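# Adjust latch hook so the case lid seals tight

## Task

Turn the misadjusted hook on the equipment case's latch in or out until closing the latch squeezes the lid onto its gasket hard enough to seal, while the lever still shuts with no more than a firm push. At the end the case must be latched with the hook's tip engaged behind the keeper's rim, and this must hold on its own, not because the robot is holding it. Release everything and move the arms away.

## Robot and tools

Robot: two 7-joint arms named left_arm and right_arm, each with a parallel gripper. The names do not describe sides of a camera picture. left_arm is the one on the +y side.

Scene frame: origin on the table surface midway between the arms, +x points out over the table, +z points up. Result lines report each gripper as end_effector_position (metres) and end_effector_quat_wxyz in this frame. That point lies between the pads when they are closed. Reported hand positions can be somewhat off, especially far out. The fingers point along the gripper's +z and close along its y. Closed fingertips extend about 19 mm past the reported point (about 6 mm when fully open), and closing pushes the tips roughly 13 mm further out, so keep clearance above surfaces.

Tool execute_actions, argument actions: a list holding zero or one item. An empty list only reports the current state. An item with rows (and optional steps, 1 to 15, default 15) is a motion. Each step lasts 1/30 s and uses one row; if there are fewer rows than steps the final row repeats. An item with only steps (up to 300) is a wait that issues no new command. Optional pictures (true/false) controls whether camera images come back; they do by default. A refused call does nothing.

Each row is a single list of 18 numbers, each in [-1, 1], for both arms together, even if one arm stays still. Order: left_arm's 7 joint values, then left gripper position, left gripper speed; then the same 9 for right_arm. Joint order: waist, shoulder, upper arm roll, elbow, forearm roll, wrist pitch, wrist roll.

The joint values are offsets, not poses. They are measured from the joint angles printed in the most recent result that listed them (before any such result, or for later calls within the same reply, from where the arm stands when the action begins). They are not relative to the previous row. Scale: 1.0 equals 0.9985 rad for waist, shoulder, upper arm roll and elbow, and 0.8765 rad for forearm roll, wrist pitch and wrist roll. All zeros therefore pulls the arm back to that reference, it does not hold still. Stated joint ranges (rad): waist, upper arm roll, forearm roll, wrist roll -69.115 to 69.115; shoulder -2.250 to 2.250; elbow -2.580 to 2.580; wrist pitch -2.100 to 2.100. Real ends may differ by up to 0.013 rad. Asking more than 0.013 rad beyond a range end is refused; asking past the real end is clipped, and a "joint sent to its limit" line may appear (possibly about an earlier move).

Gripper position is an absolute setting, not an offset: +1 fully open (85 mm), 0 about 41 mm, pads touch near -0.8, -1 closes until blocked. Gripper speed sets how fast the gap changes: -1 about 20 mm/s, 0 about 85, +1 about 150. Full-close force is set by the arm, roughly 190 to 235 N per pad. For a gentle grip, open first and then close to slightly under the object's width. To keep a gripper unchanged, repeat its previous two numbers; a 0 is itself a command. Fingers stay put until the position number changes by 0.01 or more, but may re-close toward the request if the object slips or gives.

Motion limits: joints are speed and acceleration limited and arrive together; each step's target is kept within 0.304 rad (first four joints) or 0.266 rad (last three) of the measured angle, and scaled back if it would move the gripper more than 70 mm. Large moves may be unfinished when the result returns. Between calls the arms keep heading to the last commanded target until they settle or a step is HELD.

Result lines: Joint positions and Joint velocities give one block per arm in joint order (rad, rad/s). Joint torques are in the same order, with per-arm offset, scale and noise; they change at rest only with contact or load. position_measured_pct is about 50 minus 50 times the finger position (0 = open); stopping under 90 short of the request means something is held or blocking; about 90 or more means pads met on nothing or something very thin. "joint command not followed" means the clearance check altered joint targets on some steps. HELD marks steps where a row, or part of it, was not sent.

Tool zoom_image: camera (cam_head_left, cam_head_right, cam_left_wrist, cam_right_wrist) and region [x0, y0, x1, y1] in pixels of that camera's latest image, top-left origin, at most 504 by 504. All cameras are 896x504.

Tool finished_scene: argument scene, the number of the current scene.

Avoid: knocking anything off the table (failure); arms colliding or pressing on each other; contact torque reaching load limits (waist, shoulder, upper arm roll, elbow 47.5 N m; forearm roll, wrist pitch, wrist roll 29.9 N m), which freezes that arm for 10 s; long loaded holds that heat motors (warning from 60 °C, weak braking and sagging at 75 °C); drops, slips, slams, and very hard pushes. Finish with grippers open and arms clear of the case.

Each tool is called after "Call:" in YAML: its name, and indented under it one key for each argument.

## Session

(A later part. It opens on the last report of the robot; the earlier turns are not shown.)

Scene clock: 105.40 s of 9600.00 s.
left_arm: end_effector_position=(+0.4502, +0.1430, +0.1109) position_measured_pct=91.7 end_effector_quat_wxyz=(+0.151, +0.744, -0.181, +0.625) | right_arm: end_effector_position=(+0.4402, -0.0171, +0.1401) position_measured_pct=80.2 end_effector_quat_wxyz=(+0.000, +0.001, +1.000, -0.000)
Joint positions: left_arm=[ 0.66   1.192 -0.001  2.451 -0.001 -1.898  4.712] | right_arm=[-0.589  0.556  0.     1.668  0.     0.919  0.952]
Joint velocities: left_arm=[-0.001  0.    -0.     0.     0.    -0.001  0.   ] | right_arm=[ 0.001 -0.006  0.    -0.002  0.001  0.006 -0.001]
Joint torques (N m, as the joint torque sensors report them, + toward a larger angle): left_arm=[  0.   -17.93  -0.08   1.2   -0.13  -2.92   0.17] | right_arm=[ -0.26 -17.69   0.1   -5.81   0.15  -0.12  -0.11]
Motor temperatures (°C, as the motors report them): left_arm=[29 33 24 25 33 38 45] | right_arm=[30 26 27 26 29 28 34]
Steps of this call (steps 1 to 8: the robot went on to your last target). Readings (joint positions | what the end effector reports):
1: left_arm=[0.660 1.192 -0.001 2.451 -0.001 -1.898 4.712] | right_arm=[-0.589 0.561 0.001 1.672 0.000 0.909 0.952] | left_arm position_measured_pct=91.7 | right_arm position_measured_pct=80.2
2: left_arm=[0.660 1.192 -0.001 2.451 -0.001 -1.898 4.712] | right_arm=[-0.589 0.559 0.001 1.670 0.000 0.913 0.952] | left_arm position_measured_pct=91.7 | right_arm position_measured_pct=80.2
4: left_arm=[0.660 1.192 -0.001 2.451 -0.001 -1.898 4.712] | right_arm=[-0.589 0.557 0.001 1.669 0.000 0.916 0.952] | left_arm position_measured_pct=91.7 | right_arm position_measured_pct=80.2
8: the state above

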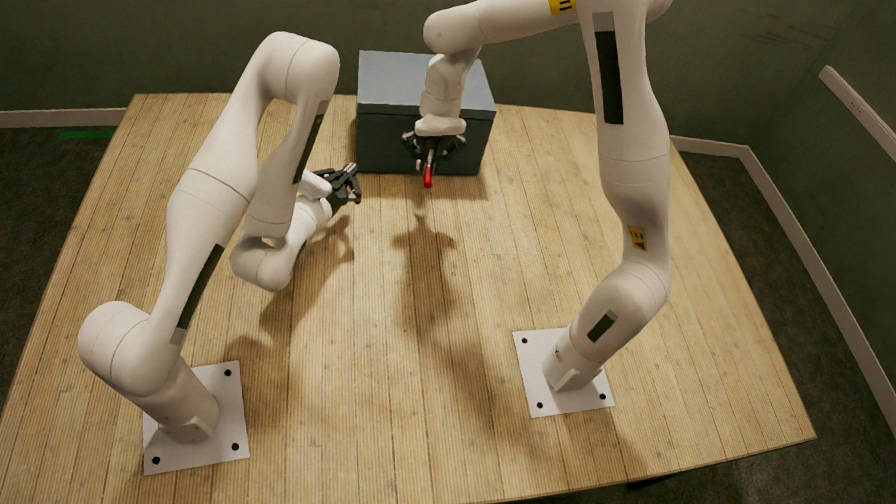

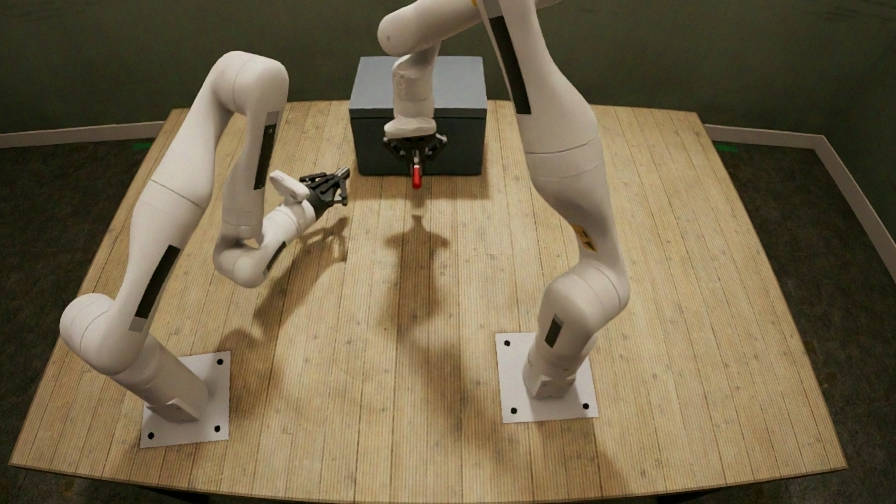

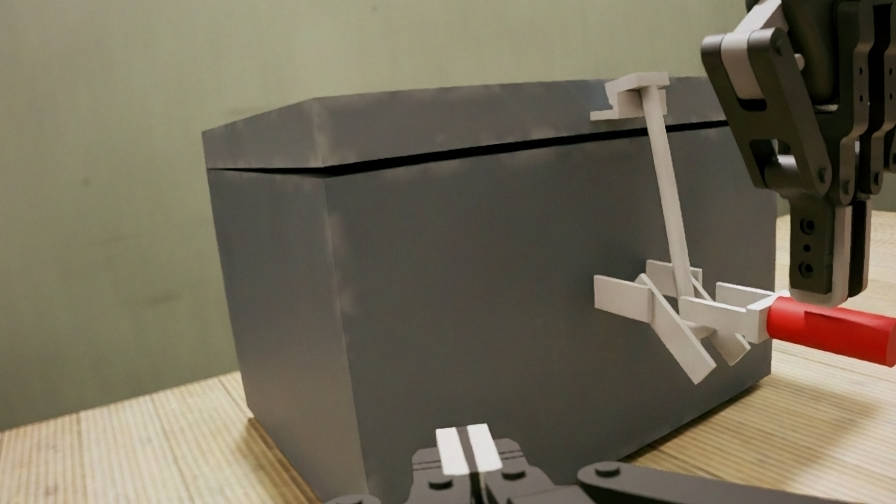

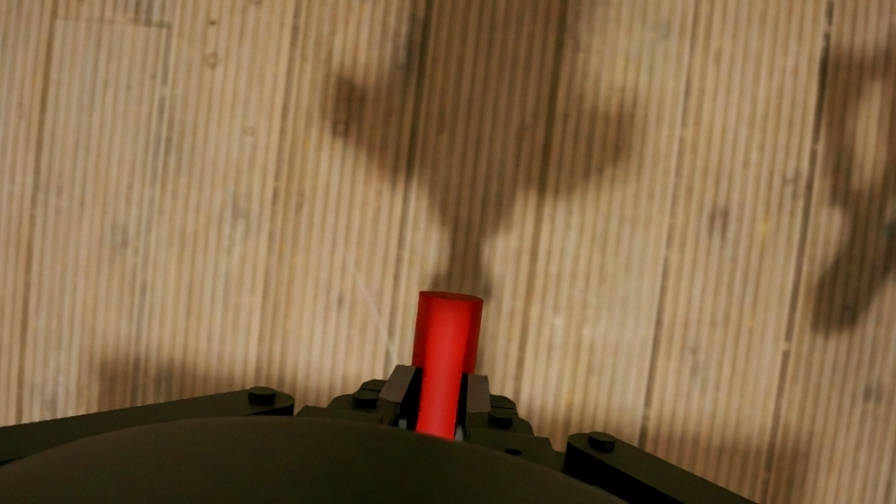

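Call:
execute_actions:
  actions:
    - {"rows":[[0,0,0,0,0,0,0,-1,0, 0.02,-0.01,0,-0.17,0,0.2,0.025,0.1,0],[0,0,0,0,0,0,0,-1,0, 0.02,-0.01,0,-0.17,0,0.2,0.025,0.1,0],[0,0,0,0,0,0,0,-1,0, 0.02,-0.01,0,-0.17,0,0.2,0.025,0.1,0],[0,0,0,0,0,0,0,-1,0, 0.02,-0.01,0,-0.17,0,0.2,0.025,0.1,0],[0,0,0,0,0,0,0,-1,0, 0.02,-0.01,0,-0.17,0,0.2,0.025,0.1,0],[0.05,0.004,0,-0.1,0,0.11,0,-1,0, 0.045,-0.02,0,-0.34,0,0.405,0.05,0.1,0],[0.05,0.004,0,-0.1,0,0.11,0,-1,0, 0.045,-0.02,0,-0.34,0,0.405,0.05,0.1,0],[0.05,0.004,0,-0.1,0,0.11,0,-1,0, 0.045,-0.02,0,-0.34,0,0.405,0.05,0.1,0],[0.05,0.004,0,-0.1,0,0.11,0,-1,0, 0.045,-0.02,0,-0.34,0,0.405,0.05,0.1,0],[0.05,0.004,0,-0.1,0,0.11,0,-1,0, 0.045,-0.02,0,-0.34,0,0.405,0.05,0.1,0],[0.12,0.004,0,-0.287,0,0.322,0,-1,0, 0.0667,-0.0305,0,-0.505,0,0.608,0.076,0.1,0]],"steps":15}
  pictures: false

Call:
execute_actions:
  actions:
    - {"steps":20}

Scene clock: 113.93 s of 9600.00 s.
left_arm: end_effector_position=(+0.4698, +0.0816, +0.0883) position_measured_pct=91.7 end_effector_quat_wxyz=(+0.175, +0.737, -0.209, +0.619) | right_arm: end_effector_position=(+0.4928, -0.0094, +0.2497) position_measured_pct=46.0 end_effector_quat_wxyz=(+0.005, +0.001, +1.000, +0.003)
Joint positions: left_arm=[ 0.737  1.195 -0.001  2.278 -0.001 -1.73   4.712] | right_arm=[-0.542  0.535  0.     1.312  0.     1.282  0.999]
Joint velocities: left_arm=[ 0.303  0.006  0.005 -0.825 -0.005  0.837 -0.   ] | right_arm=[ 0.122 -0.058  0.    -0.92   0.     1.005  0.128]
Joint torques (N m, as the joint torque sensors report them, + toward a larger angle): left_arm=[  0.13 -19.49   0.47  -0.26   0.    -2.69   0.06] | right_arm=[ -0.4  -19.49   0.02  -7.38   0.    -0.11   0.64]
Motor temperatures (°C, as the motors report them): left_arm=[29 33 24 25 33 38 45] | right_arm=[30 26 27 26 29 28 34]
Steps of this call (steps 1 to 30: the robot went on to your last target; steps 31 to 241: nothing new was sent; steps 242 to 256: all 15 steps of this action). Readings (joint positions | what the end effector reports):
242: left_arm=[0.660 1.192 -0.001 2.451 -0.001 -1.898 4.712] | right_arm=[-0.589 0.555 0.000 1.667 0.000 0.920 0.952] | left_arm position_measured_pct=91.7 | right_arm position_measured_pct=80.2
243: left_arm=[0.660 1.192 -0.001 2.451 -0.001 -1.898 4.712] | right_arm=[-0.588 0.555 0.000 1.662 0.000 0.926 0.953] | left_arm position_measured_pct=91.7 | right_arm position_measured_pct=79.4
245: left_arm=[0.660 1.192 -0.001 2.451 -0.001 -1.898 4.712] | right_arm=[-0.584 0.554 -0.000 1.635 0.000 0.953 0.956] | left_arm position_measured_pct=91.7 | right_arm position_measured_pct=75.4
249: left_arm=[0.671 1.192 -0.002 2.434 -0.000 -1.881 4.712] | right_arm=[-0.571 0.548 0.000 1.526 0.000 1.062 0.971] | left_arm position_measured_pct=91.7 | right_arm position_measured_pct=64.3
256: the state above

Scene clock: 114.60 s of 9600.00 s.
left_arm: end_effector_position=(+0.4835, +0.0415, +0.0783) position_measured_pct=91.7 end_effector_quat_wxyz=(+0.188, +0.732, -0.225, +0.615) | right_arm: end_effector_position=(+0.5004, -0.0170, +0.3006) position_measured_pct=45.2 end_effector_quat_wxyz=(+0.001, +0.001, +1.000, +0.000)
Joint positions: left_arm=[ 0.78   1.196 -0.001  2.164 -0.001 -1.615  4.712] | right_arm=[-0.522  0.525  0.     1.164  0.     1.451  1.019]
Joint velocities: left_arm=[ 0.001  0.     0.    -0.    -0.    -0.     0.   ] | right_arm=[-0.     0.    -0.    -0.002 -0.    -0.     0.001]
Joint torques (N m, as the joint torque sensors report them, + toward a larger angle): left_arm=[  0.04 -20.43   0.17  -1.08   0.03  -2.69   0.16] | right_arm=[  0.15 -18.99  -0.31  -8.23  -0.05   0.03   0.01]
Motor temperatures (°C, as the motors report them): left_arm=[29 33 24 25 33 38 45] | right_arm=[30 26 27 26 29 28 34]
Steps of this call (steps 1 to 20: the robot went on to your last target). Readings (joint positions | what the end effector reports):
1: left_arm=[0.747 1.195 -0.001 2.252 -0.001 -1.703 4.712] | right_arm=[-0.538 0.533 0.000 1.282 0.000 1.316 1.003] | left_arm position_measured_pct=91.7 | right_arm position_measured_pct=45.6
2: left_arm=[0.755 1.195 -0.001 2.228 -0.001 -1.679 4.712] | right_arm=[-0.535 0.531 0.000 1.254 0.000 1.347 1.007] | left_arm position_measured_pct=91.7 | right_arm position_measured_pct=45.2
4: left_arm=[0.768 1.196 -0.000 2.192 -0.001 -1.642 4.712] | right_arm=[-0.529 0.527 0.001 1.208 0.000 1.400 1.013] | left_arm position_measured_pct=91.7 | right_arm position_measured_pct=45.2
8: left_arm=[0.777 1.195 -0.000 2.167 -0.001 -1.617 4.712] | right_arm=[-0.524 0.524 0.001 1.167 0.001 1.447 1.018] | left_arm position_measured_pct=91.7 | right_arm position_measured_pct=45.2
20: the state above

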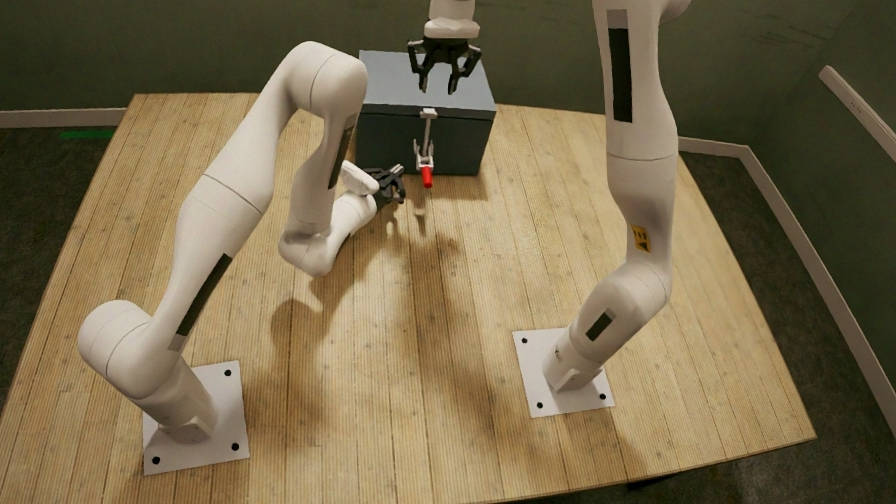

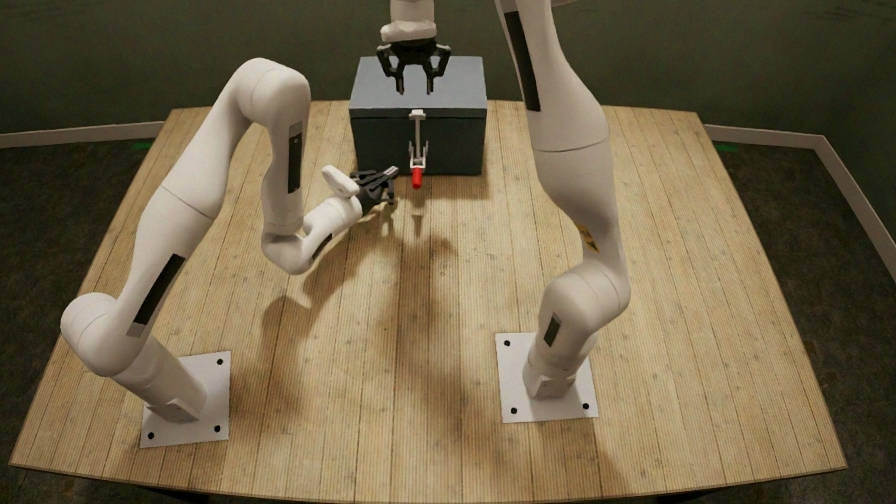

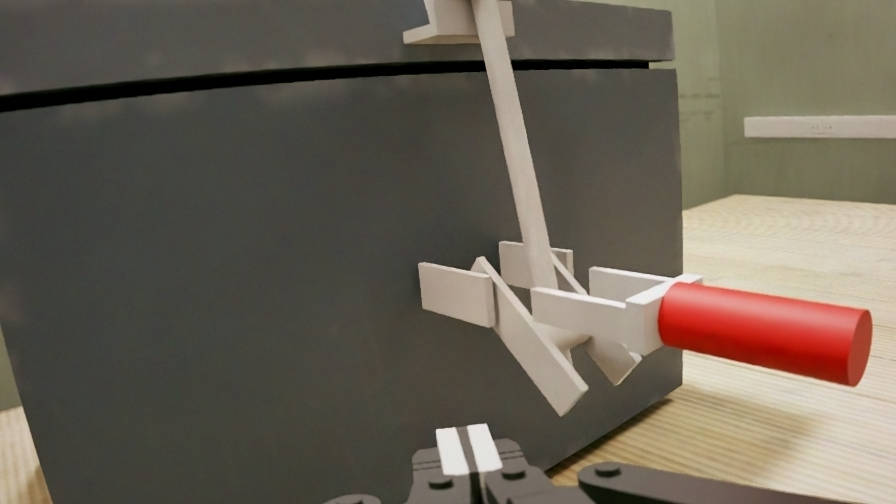

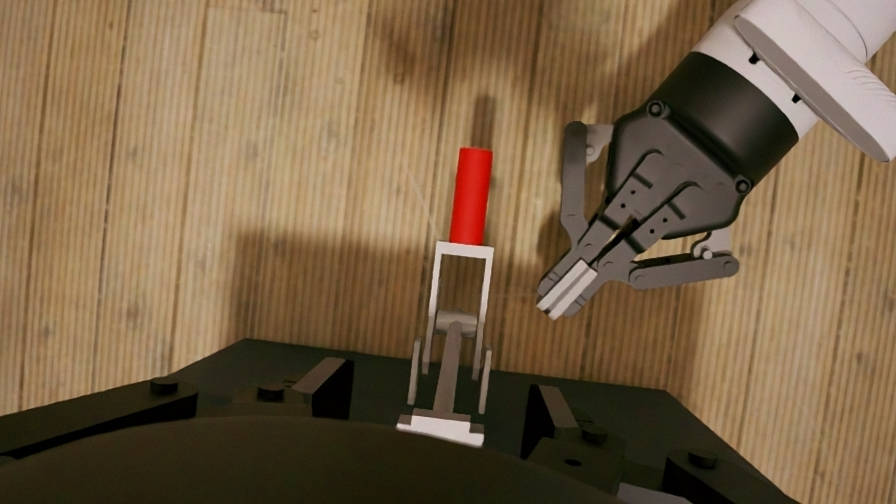

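Call:
execute_actions:
  actions:
    - {"rows":[[0.04,0,0,0,0,0,0,-1,0, 0,0,0,0,0,0,0,0.1,0],[0.04,0,0,0,0,0,0,-1,0, 0,0,0,0,0,0,0,0.1,0],[0.04,0,0,0,0,0,0,-1,0, 0,0,0,0,0,0,0,0.1,0],[0.08,0,0,0,0,0,0,-1,0, 0,0,0,0,0,0,0,0.1,0],[0.08,0,0,0,0,0,0,-1,0, 0,0,0,0,0,0,0,0.1,0],[0.08,0,0,0,0,0,0,-1,0, 0,0,0,0,0,0,0,0.1,0],[0.121,0,0,0,0,0,0,-1,0, 0,0,0,0,0,0,0,0.1,0]],"steps":15}

Scene clock: 117.03 s of 9600.00 s.
left_arm: end_effector_position=(+0.4364, -0.0154, +0.0783) position_measured_pct=91.7 end_effector_quat_wxyz=(+0.224, +0.718, -0.267, +0.603) | right_arm: end_effector_position=(+0.5004, -0.0170, +0.3006) position_measured_pct=45.2 end_effector_quat_wxyz=(+0.001, +0.001, +1.000, +0.000)
Joint positions: left_arm=[ 0.897  1.196 -0.     2.165 -0.001 -1.615  4.712] | right_arm=[-0.522  0.525  0.     1.164  0.     1.451  1.019]
Joint velocities: left_arm=[ 0.036 -0.001 -0.011  0.001  0.005 -0.    -0.   ] | right_arm=[ 0.     0.     0.001  0.    -0.     0.    -0.   ]
Joint torques (N m, as the joint torque sensors report them, + toward a larger angle): left_arm=[  0.32 -20.44   0.14  -1.2   -0.09  -2.85   0.04] | right_arm=[ -0.19 -18.85  -0.07  -8.24   0.02  -0.01   0.03]
Motor temperatures (°C, as the motors report them): left_arm=[29 33 24 25 33 38 45] | right_arm=[30 26 27 26 29 28 34]
Steps of this call (steps 1 to 15: the robot went on to your last target; steps 16 to 58: nothing new was sent; steps 59 to 73: all 15 steps of this action). Readings (joint positions | what the end effector reports):
59: left_arm=[0.781 1.196 -0.001 2.164 -0.001 -1.615 4.712] | right_arm=[-0.522 0.525 0.000 1.163 0.000 1.452 1.019] | left_arm position_measured_pct=91.7 | right_arm position_measured_pct=45.2
60: left_arm=[0.788 1.196 -0.002 2.164 0.000 -1.615 4.712] | right_arm=[-0.522 0.525 0.000 1.163 0.000 1.452 1.019] | left_arm position_measured_pct=91.7 | right_arm position_measured_pct=45.2
62: left_arm=[0.807 1.196 -0.002 2.164 -0.001 -1.615 4.712] | right_arm=[-0.522 0.525 0.000 1.163 0.000 1.451 1.019] | left_arm position_measured_pct=91.7 | right_arm position_measured_pct=45.2
66: left_arm=[0.853 1.195 -0.001 2.164 -0.000 -1.615 4.712] | right_arm=[-0.522 0.525 0.000 1.164 0.000 1.451 1.019] | left_arm position_measured_pct=91.7 | right_arm position_measured_pct=45.2
73: the state above

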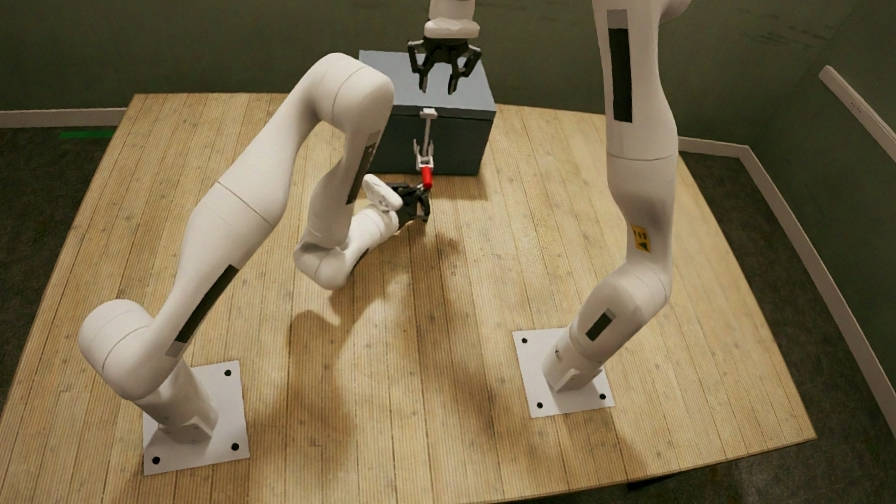

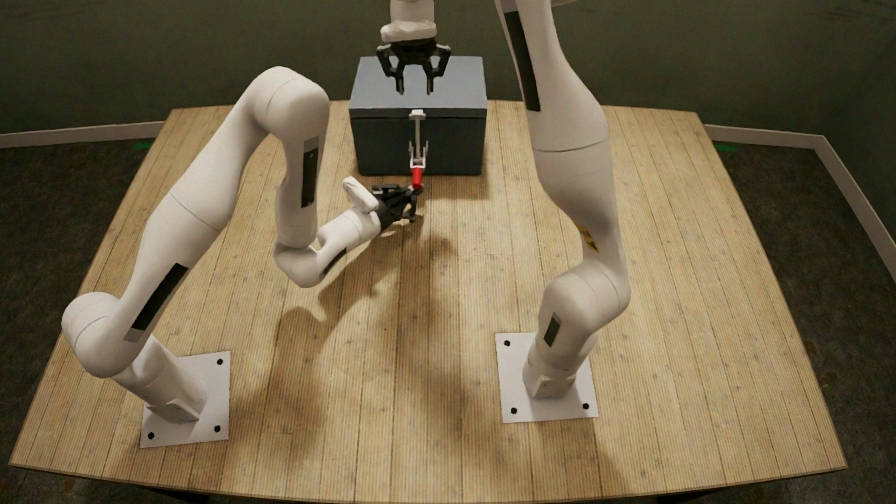

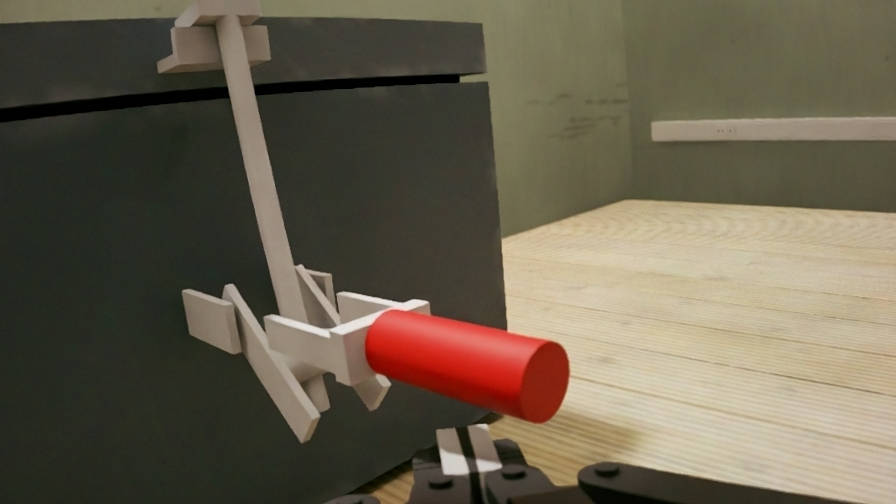

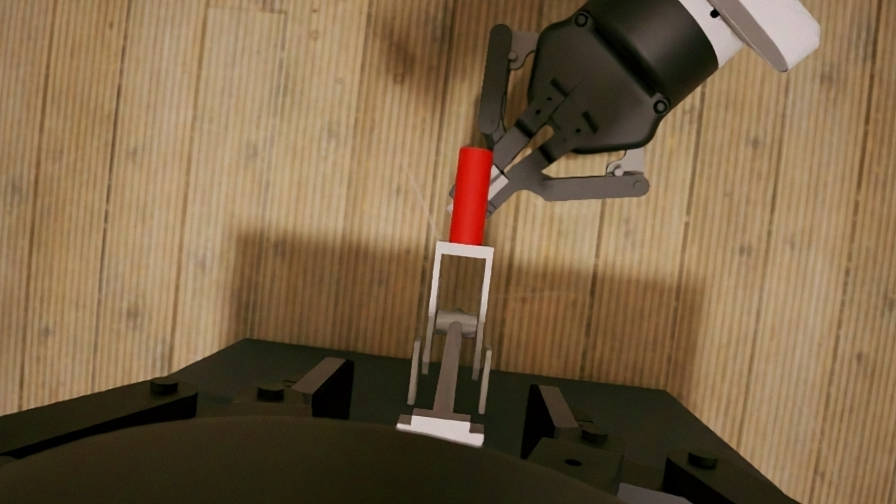

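Call:
execute_actions:
  actions:
    - {"rows":[[0.004,-0.03,0,0.002,0,0.032,0,-1,0, 0,0,0,0,0,0,0,0.1,0],[0.004,-0.03,0,0.002,0,0.032,0,-1,0, 0,0,0,0,0,0,0,0.1,0],[0.004,-0.03,0,0.002,0,0.032,0,-1,0, 0,0,0,0,0,0,0,0.1,0],[0.004,-0.06,0,0.005,0,0.064,0,-1,0, 0,0,0,0,0,0,0,0.1,0],[0.004,-0.06,0,0.005,0,0.064,0,-1,0, 0,0,0,0,0,0,0,0.1,0],[0.004,-0.06,0,0.005,0,0.064,0,-1,0, 0,0,0,0,0,0,0,0.1,0],[0.004,-0.09,0,0.008,0,0.096,0,-1,0, 0,0,0,0,0,0,0,0.1,0],[0.004,-0.09,0,0.008,0,0.096,0,-1,0, 0,0,0,0,0,0,0,0.1,0],[0.004,-0.09,0,0.008,0,0.096,0,-1,0, 0,0,0,0,0,0,0,0.1,0],[0.002,-0.12,0,0.01,0,0.128,0,-1,0, 0,0,0,0,0,0,0,0.1,0],[0.002,-0.12,0,0.01,0,0.128,0,-1,0, 0,0,0,0,0,0,0,0.1,0],[0.002,-0.12,0,0.01,0,0.128,0,-1,0, 0,0,0,0,0,0,0,0.1,0],[0,-0.15,0,0.012,0,0.16,0,-1,0, 0,0,0,0,0,0,0,0.1,0]],"steps":15}
  pictures: false

Call:
execute_actions:
  actions:
    - {"steps":8}

Scene clock: 119.80 s of 9600.00 s.
left_arm: end_effector_position=(+0.4448, -0.0240, +0.1168) position_measured_pct=91.7 end_effector_quat_wxyz=(+0.223, +0.720, -0.269, +0.600) | right_arm: end_effector_position=(+0.5004, -0.0170, +0.3006) position_measured_pct=45.2 end_effector_quat_wxyz=(+0.001, +0.001, +1.000, +0.000)
Joint positions: left_arm=[ 0.898  1.073 -0.     2.176 -0.001 -1.497  4.712] | right_arm=[-0.522  0.525  0.     1.164  0.     1.451  1.019]
Joint velocities: left_arm=[-0.013 -0.274  0.002  0.014 -0.     0.258  0.   ] | right_arm=[ 0.    -0.    -0.     0.001 -0.    -0.    -0.001]
Joint torques (N m, as the joint torque sensors report them, + toward a larger angle): left_arm=[  0.07 -20.65   0.1   -3.11   0.14  -3.47  -0.1 ] | right_arm=[ -0.16 -19.1   -0.2   -8.39   0.02   0.08   0.01]
Motor temperatures (°C, as the motors report them): left_arm=[29 33 24 25 33 38 45] | right_arm=[30 26 27 26 29 28 34]
Steps of this call (steps 1 to 15: the robot went on to your last target; steps 16 to 68: nothing new was sent; steps 69 to 83: all 15 steps of this action). Readings (joint positions | what the end effector reports):
69: left_arm=[0.901 1.194 -0.001 2.165 -0.001 -1.614 4.712] | right_arm=[-0.522 0.525 0.000 1.164 0.000 1.451 1.019] | left_arm position_measured_pct=91.7 | right_arm position_measured_pct=45.2
70: left_arm=[0.901 1.188 -0.001 2.165 -0.001 -1.609 4.712] | right_arm=[-0.522 0.525 0.000 1.164 0.000 1.451 1.019] | left_arm position_measured_pct=91.7 | right_arm position_measured_pct=45.2
72: left_arm=[0.901 1.174 -0.001 2.166 -0.001 -1.597 4.712] | right_arm=[-0.522 0.525 0.000 1.164 0.000 1.451 1.019] | left_arm position_measured_pct=91.7 | right_arm position_measured_pct=45.2
76: left_arm=[0.901 1.140 -0.001 2.170 -0.001 -1.562 4.712] | right_arm=[-0.522 0.525 0.000 1.164 0.000 1.451 1.019] | left_arm position_measured_pct=91.7 | right_arm position_measured_pct=45.2
83: the state above

Scene clock: 120.07 s of 9600.00 s.
left_arm: end_effector_position=(+0.4468, -0.0248, +0.1243) position_measured_pct=91.7 end_effector_quat_wxyz=(+0.223, +0.720, -0.268, +0.599) | right_arm: end_effector_position=(+0.5004, -0.0170, +0.3006) position_measured_pct=45.2 end_effector_quat_wxyz=(+0.001, +0.001, +1.000, +0.000)
Joint positions: left_arm=[ 0.897  1.05  -0.     2.178 -0.001 -1.474  4.712] | right_arm=[-0.522  0.525  0.     1.164  0.     1.451  1.019]
Joint velocities: left_arm=[-0.001 -0.016  0.    -0.    -0.     0.006 -0.   ] | right_arm=[-0.001 -0.     0.001 -0.    -0.     0.001  0.001]
Joint torques (N m, as the joint torque sensors report them, + toward a larger angle): left_arm=[ -0.01 -21.36  -0.24  -3.25  -0.02  -3.47   0.01] | right_arm=[ -0.28 -19.21  -0.15  -8.19   0.02  -0.19  -0.25]
Motor temperatures (°C, as the motors report them): left_arm=[29 33 24 25 33 38 45] | right_arm=[30 26 27 26 29 28 34]
Steps of this call (steps 1 to 8: the robot went on to your last target). Readings (joint positions | what the end effector reports):
1: left_arm=[0.898 1.065 -0.000 2.177 -0.001 -1.489 4.712] | right_arm=[-0.522 0.525 0.000 1.164 0.000 1.451 1.019] | left_arm position_measured_pct=91.7 | right_arm position_measured_pct=45.2
2: left_arm=[0.897 1.059 -0.000 2.177 -0.001 -1.483 4.712] | right_arm=[-0.522 0.525 0.000 1.164 0.000 1.451 1.019] | left_arm position_measured_pct=91.7 | right_arm position_measured_pct=45.2
4: left_arm=[0.897 1.054 -0.000 2.177 -0.001 -1.477 4.712] | right_arm=[-0.522 0.525 0.000 1.164 0.000 1.451 1.019] | left_arm position_measured_pct=91.7 | right_arm position_measured_pct=45.2
8: the state above

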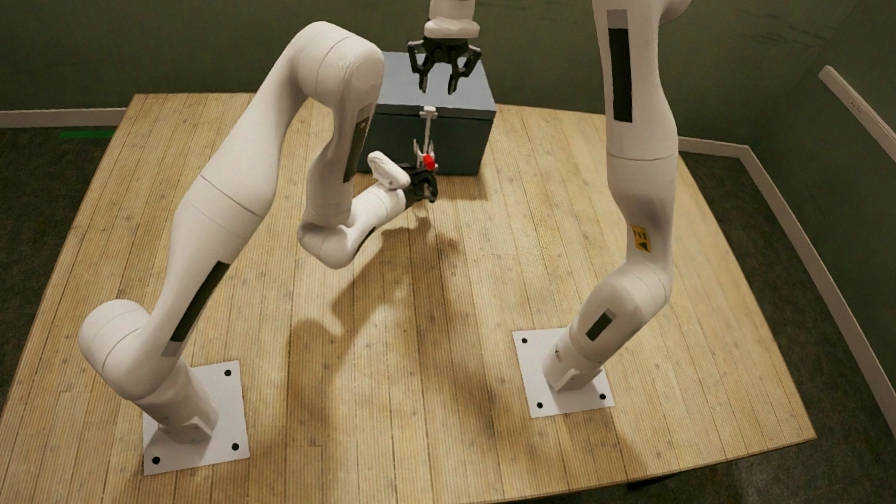

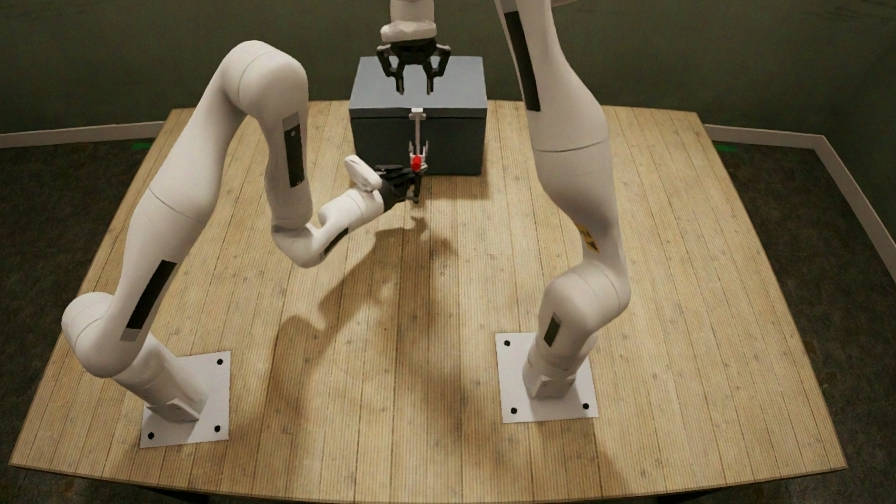

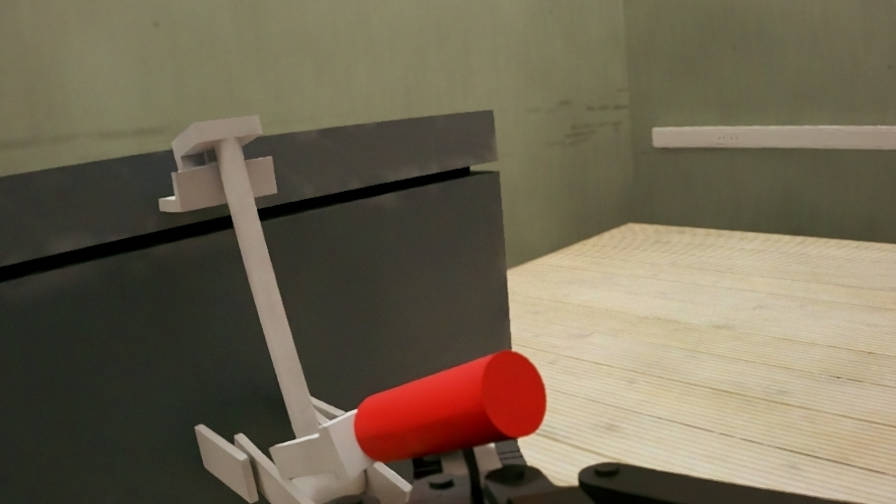

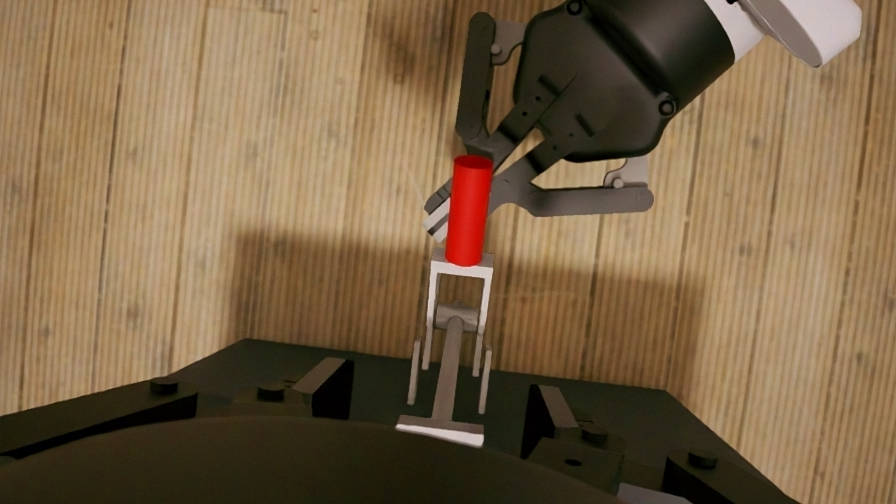

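Continue lifting.

Call:
execute_actions:
  actions:
    - {"rows":[[-0.004,-0.03,0,0.002,0,0.03,0,-1,0, 0,0,0,0,0,0,0,0.1,0],[-0.004,-0.03,0,0.002,0,0.03,0,-1,0, 0,0,0,0,0,0,0,0.1,0],[-0.004,-0.03,0,0.002,0,0.03,0,-1,0, 0,0,0,0,0,0,0,0.1,0],[-0.008,-0.057,0,0.004,0,0.058,0,-1,0, 0,0,0,0,0,0,0,0.1,0],[-0.008,-0.057,0,0.004,0,0.058,0,-1,0, 0,0,0,0,0,0,0,0.1,0],[-0.008,-0.057,0,0.004,0,0.058,0,-1,0, 0,0,0,0,0,0,0,0.1,0],[-0.012,-0.085,0,0.006,0,0.086,0,-1,0, 0,0,0,0,0,0,0,0.1,0],[-0.012,-0.085,0,0.006,0,0.086,0,-1,0, 0,0,0,0,0,0,0,0.1,0],[-0.012,-0.085,0,0.006,0,0.086,0,-1,0, 0,0,0,0,0,0,0,0.1,0],[-0.016,-0.113,0,0.008,0,0.114,0,-1,0, 0,0,0,0,0,0,0,0.1,0],[-0.016,-0.113,0,0.008,0,0.114,0,-1,0, 0,0,0,0,0,0,0,0.1,0],[-0.016,-0.113,0,0.008,0,0.114,0,-1,0, 0,0,0,0,0,0,0,0.1,0],[-0.022,-0.14,0,0.01,0,0.14,0,-1,0, 0,0,0,0,0,0,0,0.1,0]],"steps":15}
  pictures: false

Call:
execute_actions:
  actions:
    - {"steps":8}

Scene clock: 122.67 s of 9600.00 s.
left_arm: end_effector_position=(+0.4586, -0.0220, +0.1640) position_measured_pct=91.7 end_effector_quat_wxyz=(+0.219, +0.722, -0.263, +0.601) | right_arm: end_effector_position=(+0.5004, -0.0170, +0.3006) position_measured_pct=45.2 end_effector_quat_wxyz=(+0.001, +0.001, +1.000, +0.000)
Joint positions: left_arm=[ 0.881  0.935  0.001  2.187 -0.002 -1.369  4.712] | right_arm=[-0.522  0.525  0.     1.164  0.     1.451  1.019]
Joint velocities: left_arm=[-0.048 -0.253 -0.003  0.015  0.004  0.211 -0.   ] | right_arm=[-0.     0.     0.001 -0.002 -0.002  0.     0.001]
Joint torques (N m, as the joint torque sensors report them, + toward a larger angle): left_arm=[ -0.91 -20.89  -1.01  -3.88   0.47  -3.49   0.12] | right_arm=[  0.29 -19.28  -0.1   -8.67   0.04  -0.08  -0.13]
Motor temperatures (°C, as the motors report them): left_arm=[29 33 24 25 33 38 45] | right_arm=[30 26 27 26 29 28 34]
Steps of this call (steps 1 to 30: the robot went on to your last target; steps 31 to 63: nothing new was sent; steps 64 to 78: all 15 steps of this action). Readings (joint positions | what the end effector reports):
64: left_arm=[0.897 1.047 -0.000 2.178 -0.001 -1.472 4.712] | right_arm=[-0.522 0.525 0.000 1.164 0.000 1.451 1.019] | left_arm position_measured_pct=91.7 | right_arm position_measured_pct=45.2
65: left_arm=[0.896 1.041 0.000 2.179 -0.002 -1.467 4.712] | right_arm=[-0.522 0.525 0.000 1.164 0.000 1.451 1.019] | left_arm position_measured_pct=91.7 | right_arm position_measured_pct=45.2
67: left_arm=[0.894 1.029 0.000 2.180 -0.002 -1.454 4.712] | right_arm=[-0.522 0.525 0.000 1.164 0.000 1.451 1.019] | left_arm position_measured_pct=91.7 | right_arm position_measured_pct=45.2
71: left_arm=[0.890 0.998 0.001 2.183 -0.002 -1.424 4.712] | right_arm=[-0.522 0.525 0.000 1.164 0.000 1.451 1.019] | left_arm position_measured_pct=91.7 | right_arm position_measured_pct=45.2
78: the state above

Scene clock: 122.93 s of 9600.00 s.
left_arm: end_effector_position=(+0.4612, -0.0204, +0.1716) position_measured_pct=91.7 end_effector_quat_wxyz=(+0.218, +0.722, -0.261, +0.602) | right_arm: end_effector_position=(+0.5004, -0.0170, +0.3006) position_measured_pct=45.2 end_effector_quat_wxyz=(+0.001, +0.001, +1.000, +0.000)
Joint positions: left_arm=[ 0.876  0.914  0.001  2.189 -0.002 -1.35   4.712] | right_arm=[-0.522  0.525  0.     1.164  0.     1.451  1.019]
Joint velocities: left_arm=[-0.003 -0.016 -0.     0.     0.     0.005  0.   ] | right_arm=[ 0.    -0.    -0.001 -0.    -0.001 -0.002 -0.001]
Joint torques (N m, as the joint torque sensors report them, + toward a larger angle): left_arm=[ -0.47 -20.85  -0.68  -4.57   0.44  -3.44  -0.01] | right_arm=[ -0.42 -19.16  -0.27  -8.46   0.12  -0.29   0.29]
Motor temperatures (°C, as the motors report them): left_arm=[29 33 24 25 33 38 45] | right_arm=[30 26 27 26 29 28 34]
Steps of this call (steps 1 to 8: the robot went on to your last target). Readings (joint positions | what the end effector reports):
1: left_arm=[0.879 0.927 0.001 2.188 -0.002 -1.362 4.712] | right_arm=[-0.522 0.525 0.000 1.164 0.000 1.451 1.019] | left_arm position_measured_pct=91.7 | right_arm position_measured_pct=45.2
2: left_arm=[0.878 0.922 0.001 2.188 -0.002 -1.358 4.712] | right_arm=[-0.522 0.525 0.000 1.164 0.000 1.451 1.019] | left_arm position_measured_pct=91.7 | right_arm position_measured_pct=45.2
4: left_arm=[0.877 0.917 0.001 2.188 -0.002 -1.353 4.712] | right_arm=[-0.522 0.525 0.000 1.164 0.000 1.451 1.019] | left_arm position_measured_pct=91.7 | right_arm position_measured_pct=45.2
8: the state above

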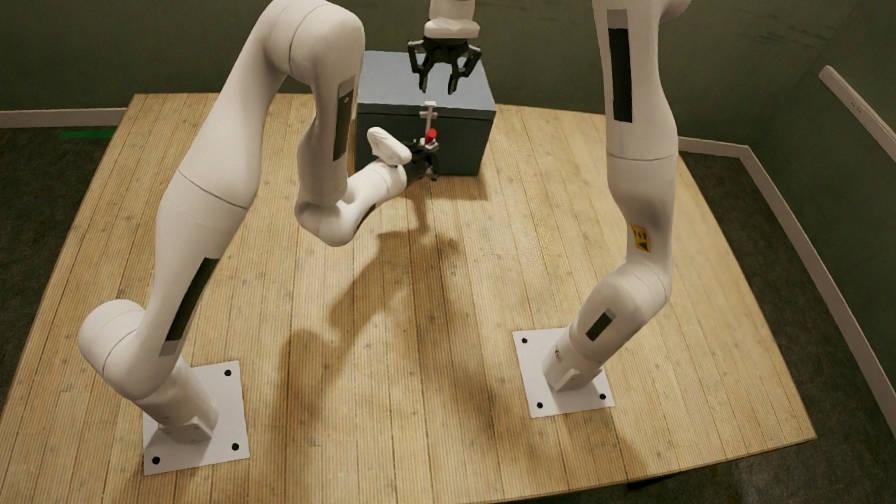

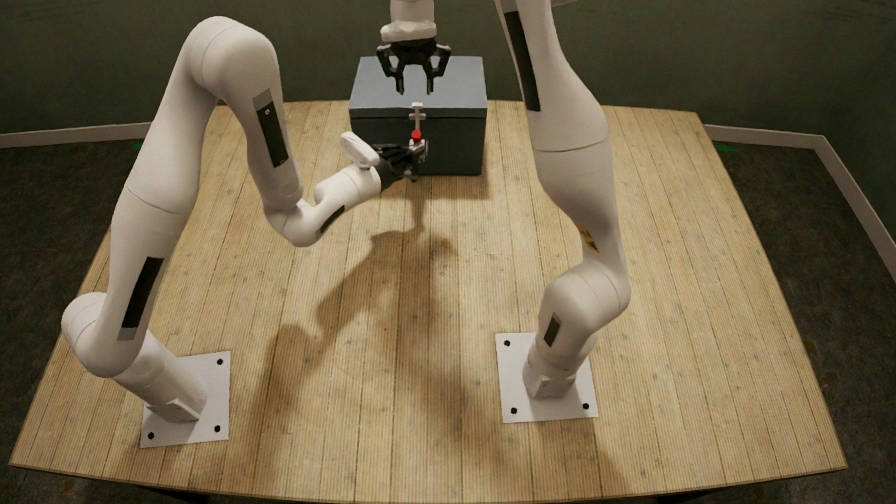

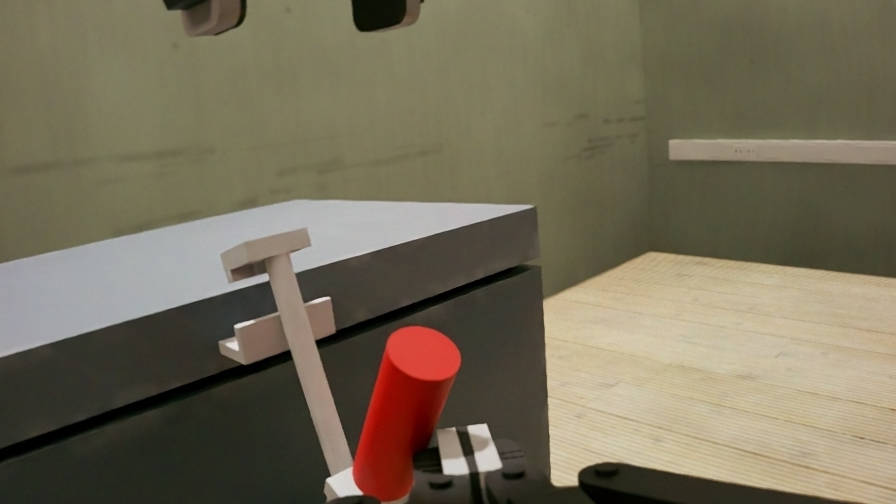

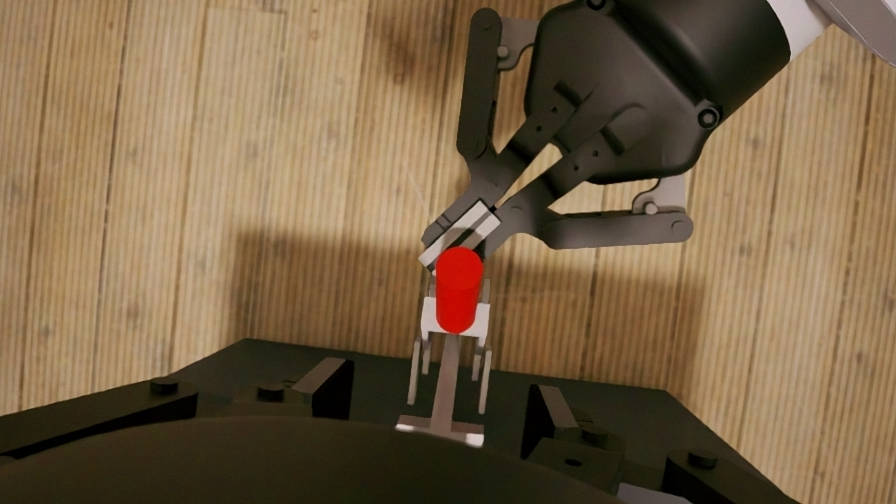

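Call:
execute_actions:
  actions:
    - {"rows":[[0.025,0,0,0,0,0,0,-1,0, 0,0,0,0,0,0,0,0.1,0],[0.025,0,0,0,0,0,0,-1,0, 0,0,0,0,0,0,0,0.1,0],[0.025,0,0,0,0,0,0,-1,0, 0,0,0,0,0,0,0,0.1,0],[0.025,0,0,0,0,0,0,-1,0, 0,0,0,0,0,0,0,0.1,0],[0.025,0.103,0,0.32,0,-0.492,0,-1,0, 0,0,0,0,0,0,0,0.1,0]],"steps":15}
  pictures: false

Call:
execute_actions:
  actions:
    - {"steps":12}
  pictures: false

Scene clock: 126.67 s of 9600.00 s.
left_arm: end_effector_position=(+0.3906, +0.0206, +0.1405) position_measured_pct=91.7 end_effector_quat_wxyz=(+0.218, +0.735, -0.275, +0.580) | right_arm: end_effector_position=(+0.5004, -0.0170, +0.3006) position_measured_pct=45.2 end_effector_quat_wxyz=(+0.001, +0.001, +1.000, +0.000)
Joint positions: left_arm=[ 0.9    0.989  0.001  2.418 -0.002 -1.603  4.712] | right_arm=[-0.522  0.525  0.     1.163  0.     1.451  1.019]
Joint velocities: left_arm=[ 0.012  0.214  0.001  0.727 -0.    -1.214  0.   ] | right_arm=[ 0.    -0.    -0.001  0.001  0.     0.001  0.001]
Joint torques (N m, as the joint torque sensors report them, + toward a larger angle): left_arm=[ -0.33 -19.34   0.11  -2.22  -0.2   -2.88   0.1 ] | right_arm=[  0.   -19.26  -0.36  -8.49   0.02  -0.1   -0.08]
Motor temperatures (°C, as the motors report them): left_arm=[29 33 24 25 33 38 45] | right_arm=[30 26 27 26 29 28 34]
Steps of this call (steps 1 to 30: the robot went on to your last target; steps 31 to 97: nothing new was sent; steps 98 to 112: all 15 steps of this action). Readings (joint positions | what the end effector reports):
98: left_arm=[0.877 0.912 0.000 2.189 -0.002 -1.350 4.712] | right_arm=[-0.522 0.525 0.000 1.164 0.000 1.451 1.019] | left_arm position_measured_pct=91.7 | right_arm position_measured_pct=45.2
99: left_arm=[0.883 0.913 -0.001 2.189 -0.001 -1.350 4.712] | right_arm=[-0.522 0.525 0.000 1.163 0.000 1.451 1.019] | left_arm position_measured_pct=91.7 | right_arm position_measured_pct=45.2
101: left_arm=[0.894 0.913 0.000 2.189 -0.002 -1.350 4.712] | right_arm=[-0.522 0.525 0.000 1.163 0.000 1.451 1.019] | left_arm position_measured_pct=91.7 | right_arm position_measured_pct=45.2
105: left_arm=[0.897 0.926 0.001 2.220 -0.002 -1.381 4.712] | right_arm=[-0.522 0.525 0.000 1.163 0.000 1.451 1.019] | left_arm position_measured_pct=91.7 | right_arm position_measured_pct=45.2
112: the state above

Scene clock: 127.07 s of 9600.00 s.
left_arm: end_effector_position=(+0.3713, +0.0363, +0.1616) position_measured_pct=91.7 end_effector_quat_wxyz=(+0.227, +0.716, -0.269, +0.603) | right_arm: end_effector_position=(+0.5004, -0.0170, +0.3006) position_measured_pct=45.2 end_effector_quat_wxyz=(+0.001, +0.001, +1.000, +0.000)
Joint positions: left_arm=[ 0.901  1.016  0.001  2.508 -0.002 -1.781  4.712] | right_arm=[-0.522  0.525  0.     1.163  0.     1.451  1.019]
Joint velocities: left_arm=[-0.001  0.006 -0.     0.003 -0.    -0.006  0.   ] | right_arm=[-0.    -0.001  0.001 -0.001  0.002  0.    -0.   ]
Joint torques (N m, as the joint torque sensors report them, + toward a larger angle): left_arm=[ -0.05 -17.55   0.25   0.46  -0.13  -2.93  -0.01] | right_arm=[ -0.38 -19.27  -0.31  -8.19  -0.04  -0.01   0.21]
Motor temperatures (°C, as the motors report them): left_arm=[29 33 24 25 33 38 45] | right_arm=[30 26 27 26 29 28 34]
Steps of this call (steps 1 to 12: the robot went on to your last target). Readings (joint positions | what the end effector reports):
1: left_arm=[0.900 0.996 0.001 2.441 -0.002 -1.643 4.712] | right_arm=[-0.522 0.525 0.000 1.163 0.000 1.451 1.019] | left_arm position_measured_pct=91.7 | right_arm position_measured_pct=45.2
2: left_arm=[0.901 1.002 0.001 2.462 -0.002 -1.683 4.712] | right_arm=[-0.522 0.525 0.000 1.163 0.000 1.451 1.019] | left_arm position_measured_pct=91.7 | right_arm position_measured_pct=45.2
4: left_arm=[0.901 1.010 0.001 2.491 -0.002 -1.744 4.712] | right_arm=[-0.522 0.525 0.000 1.163 0.000 1.451 1.019] | left_arm position_measured_pct=91.7 | right_arm position_measured_pct=45.2
8: left_arm=[0.901 1.014 0.001 2.507 -0.002 -1.779 4.712] | right_arm=[-0.522 0.525 0.000 1.163 0.000 1.451 1.019] | left_arm position_measured_pct=91.7 | right_arm position_measured_pct=45.2
12: the state above


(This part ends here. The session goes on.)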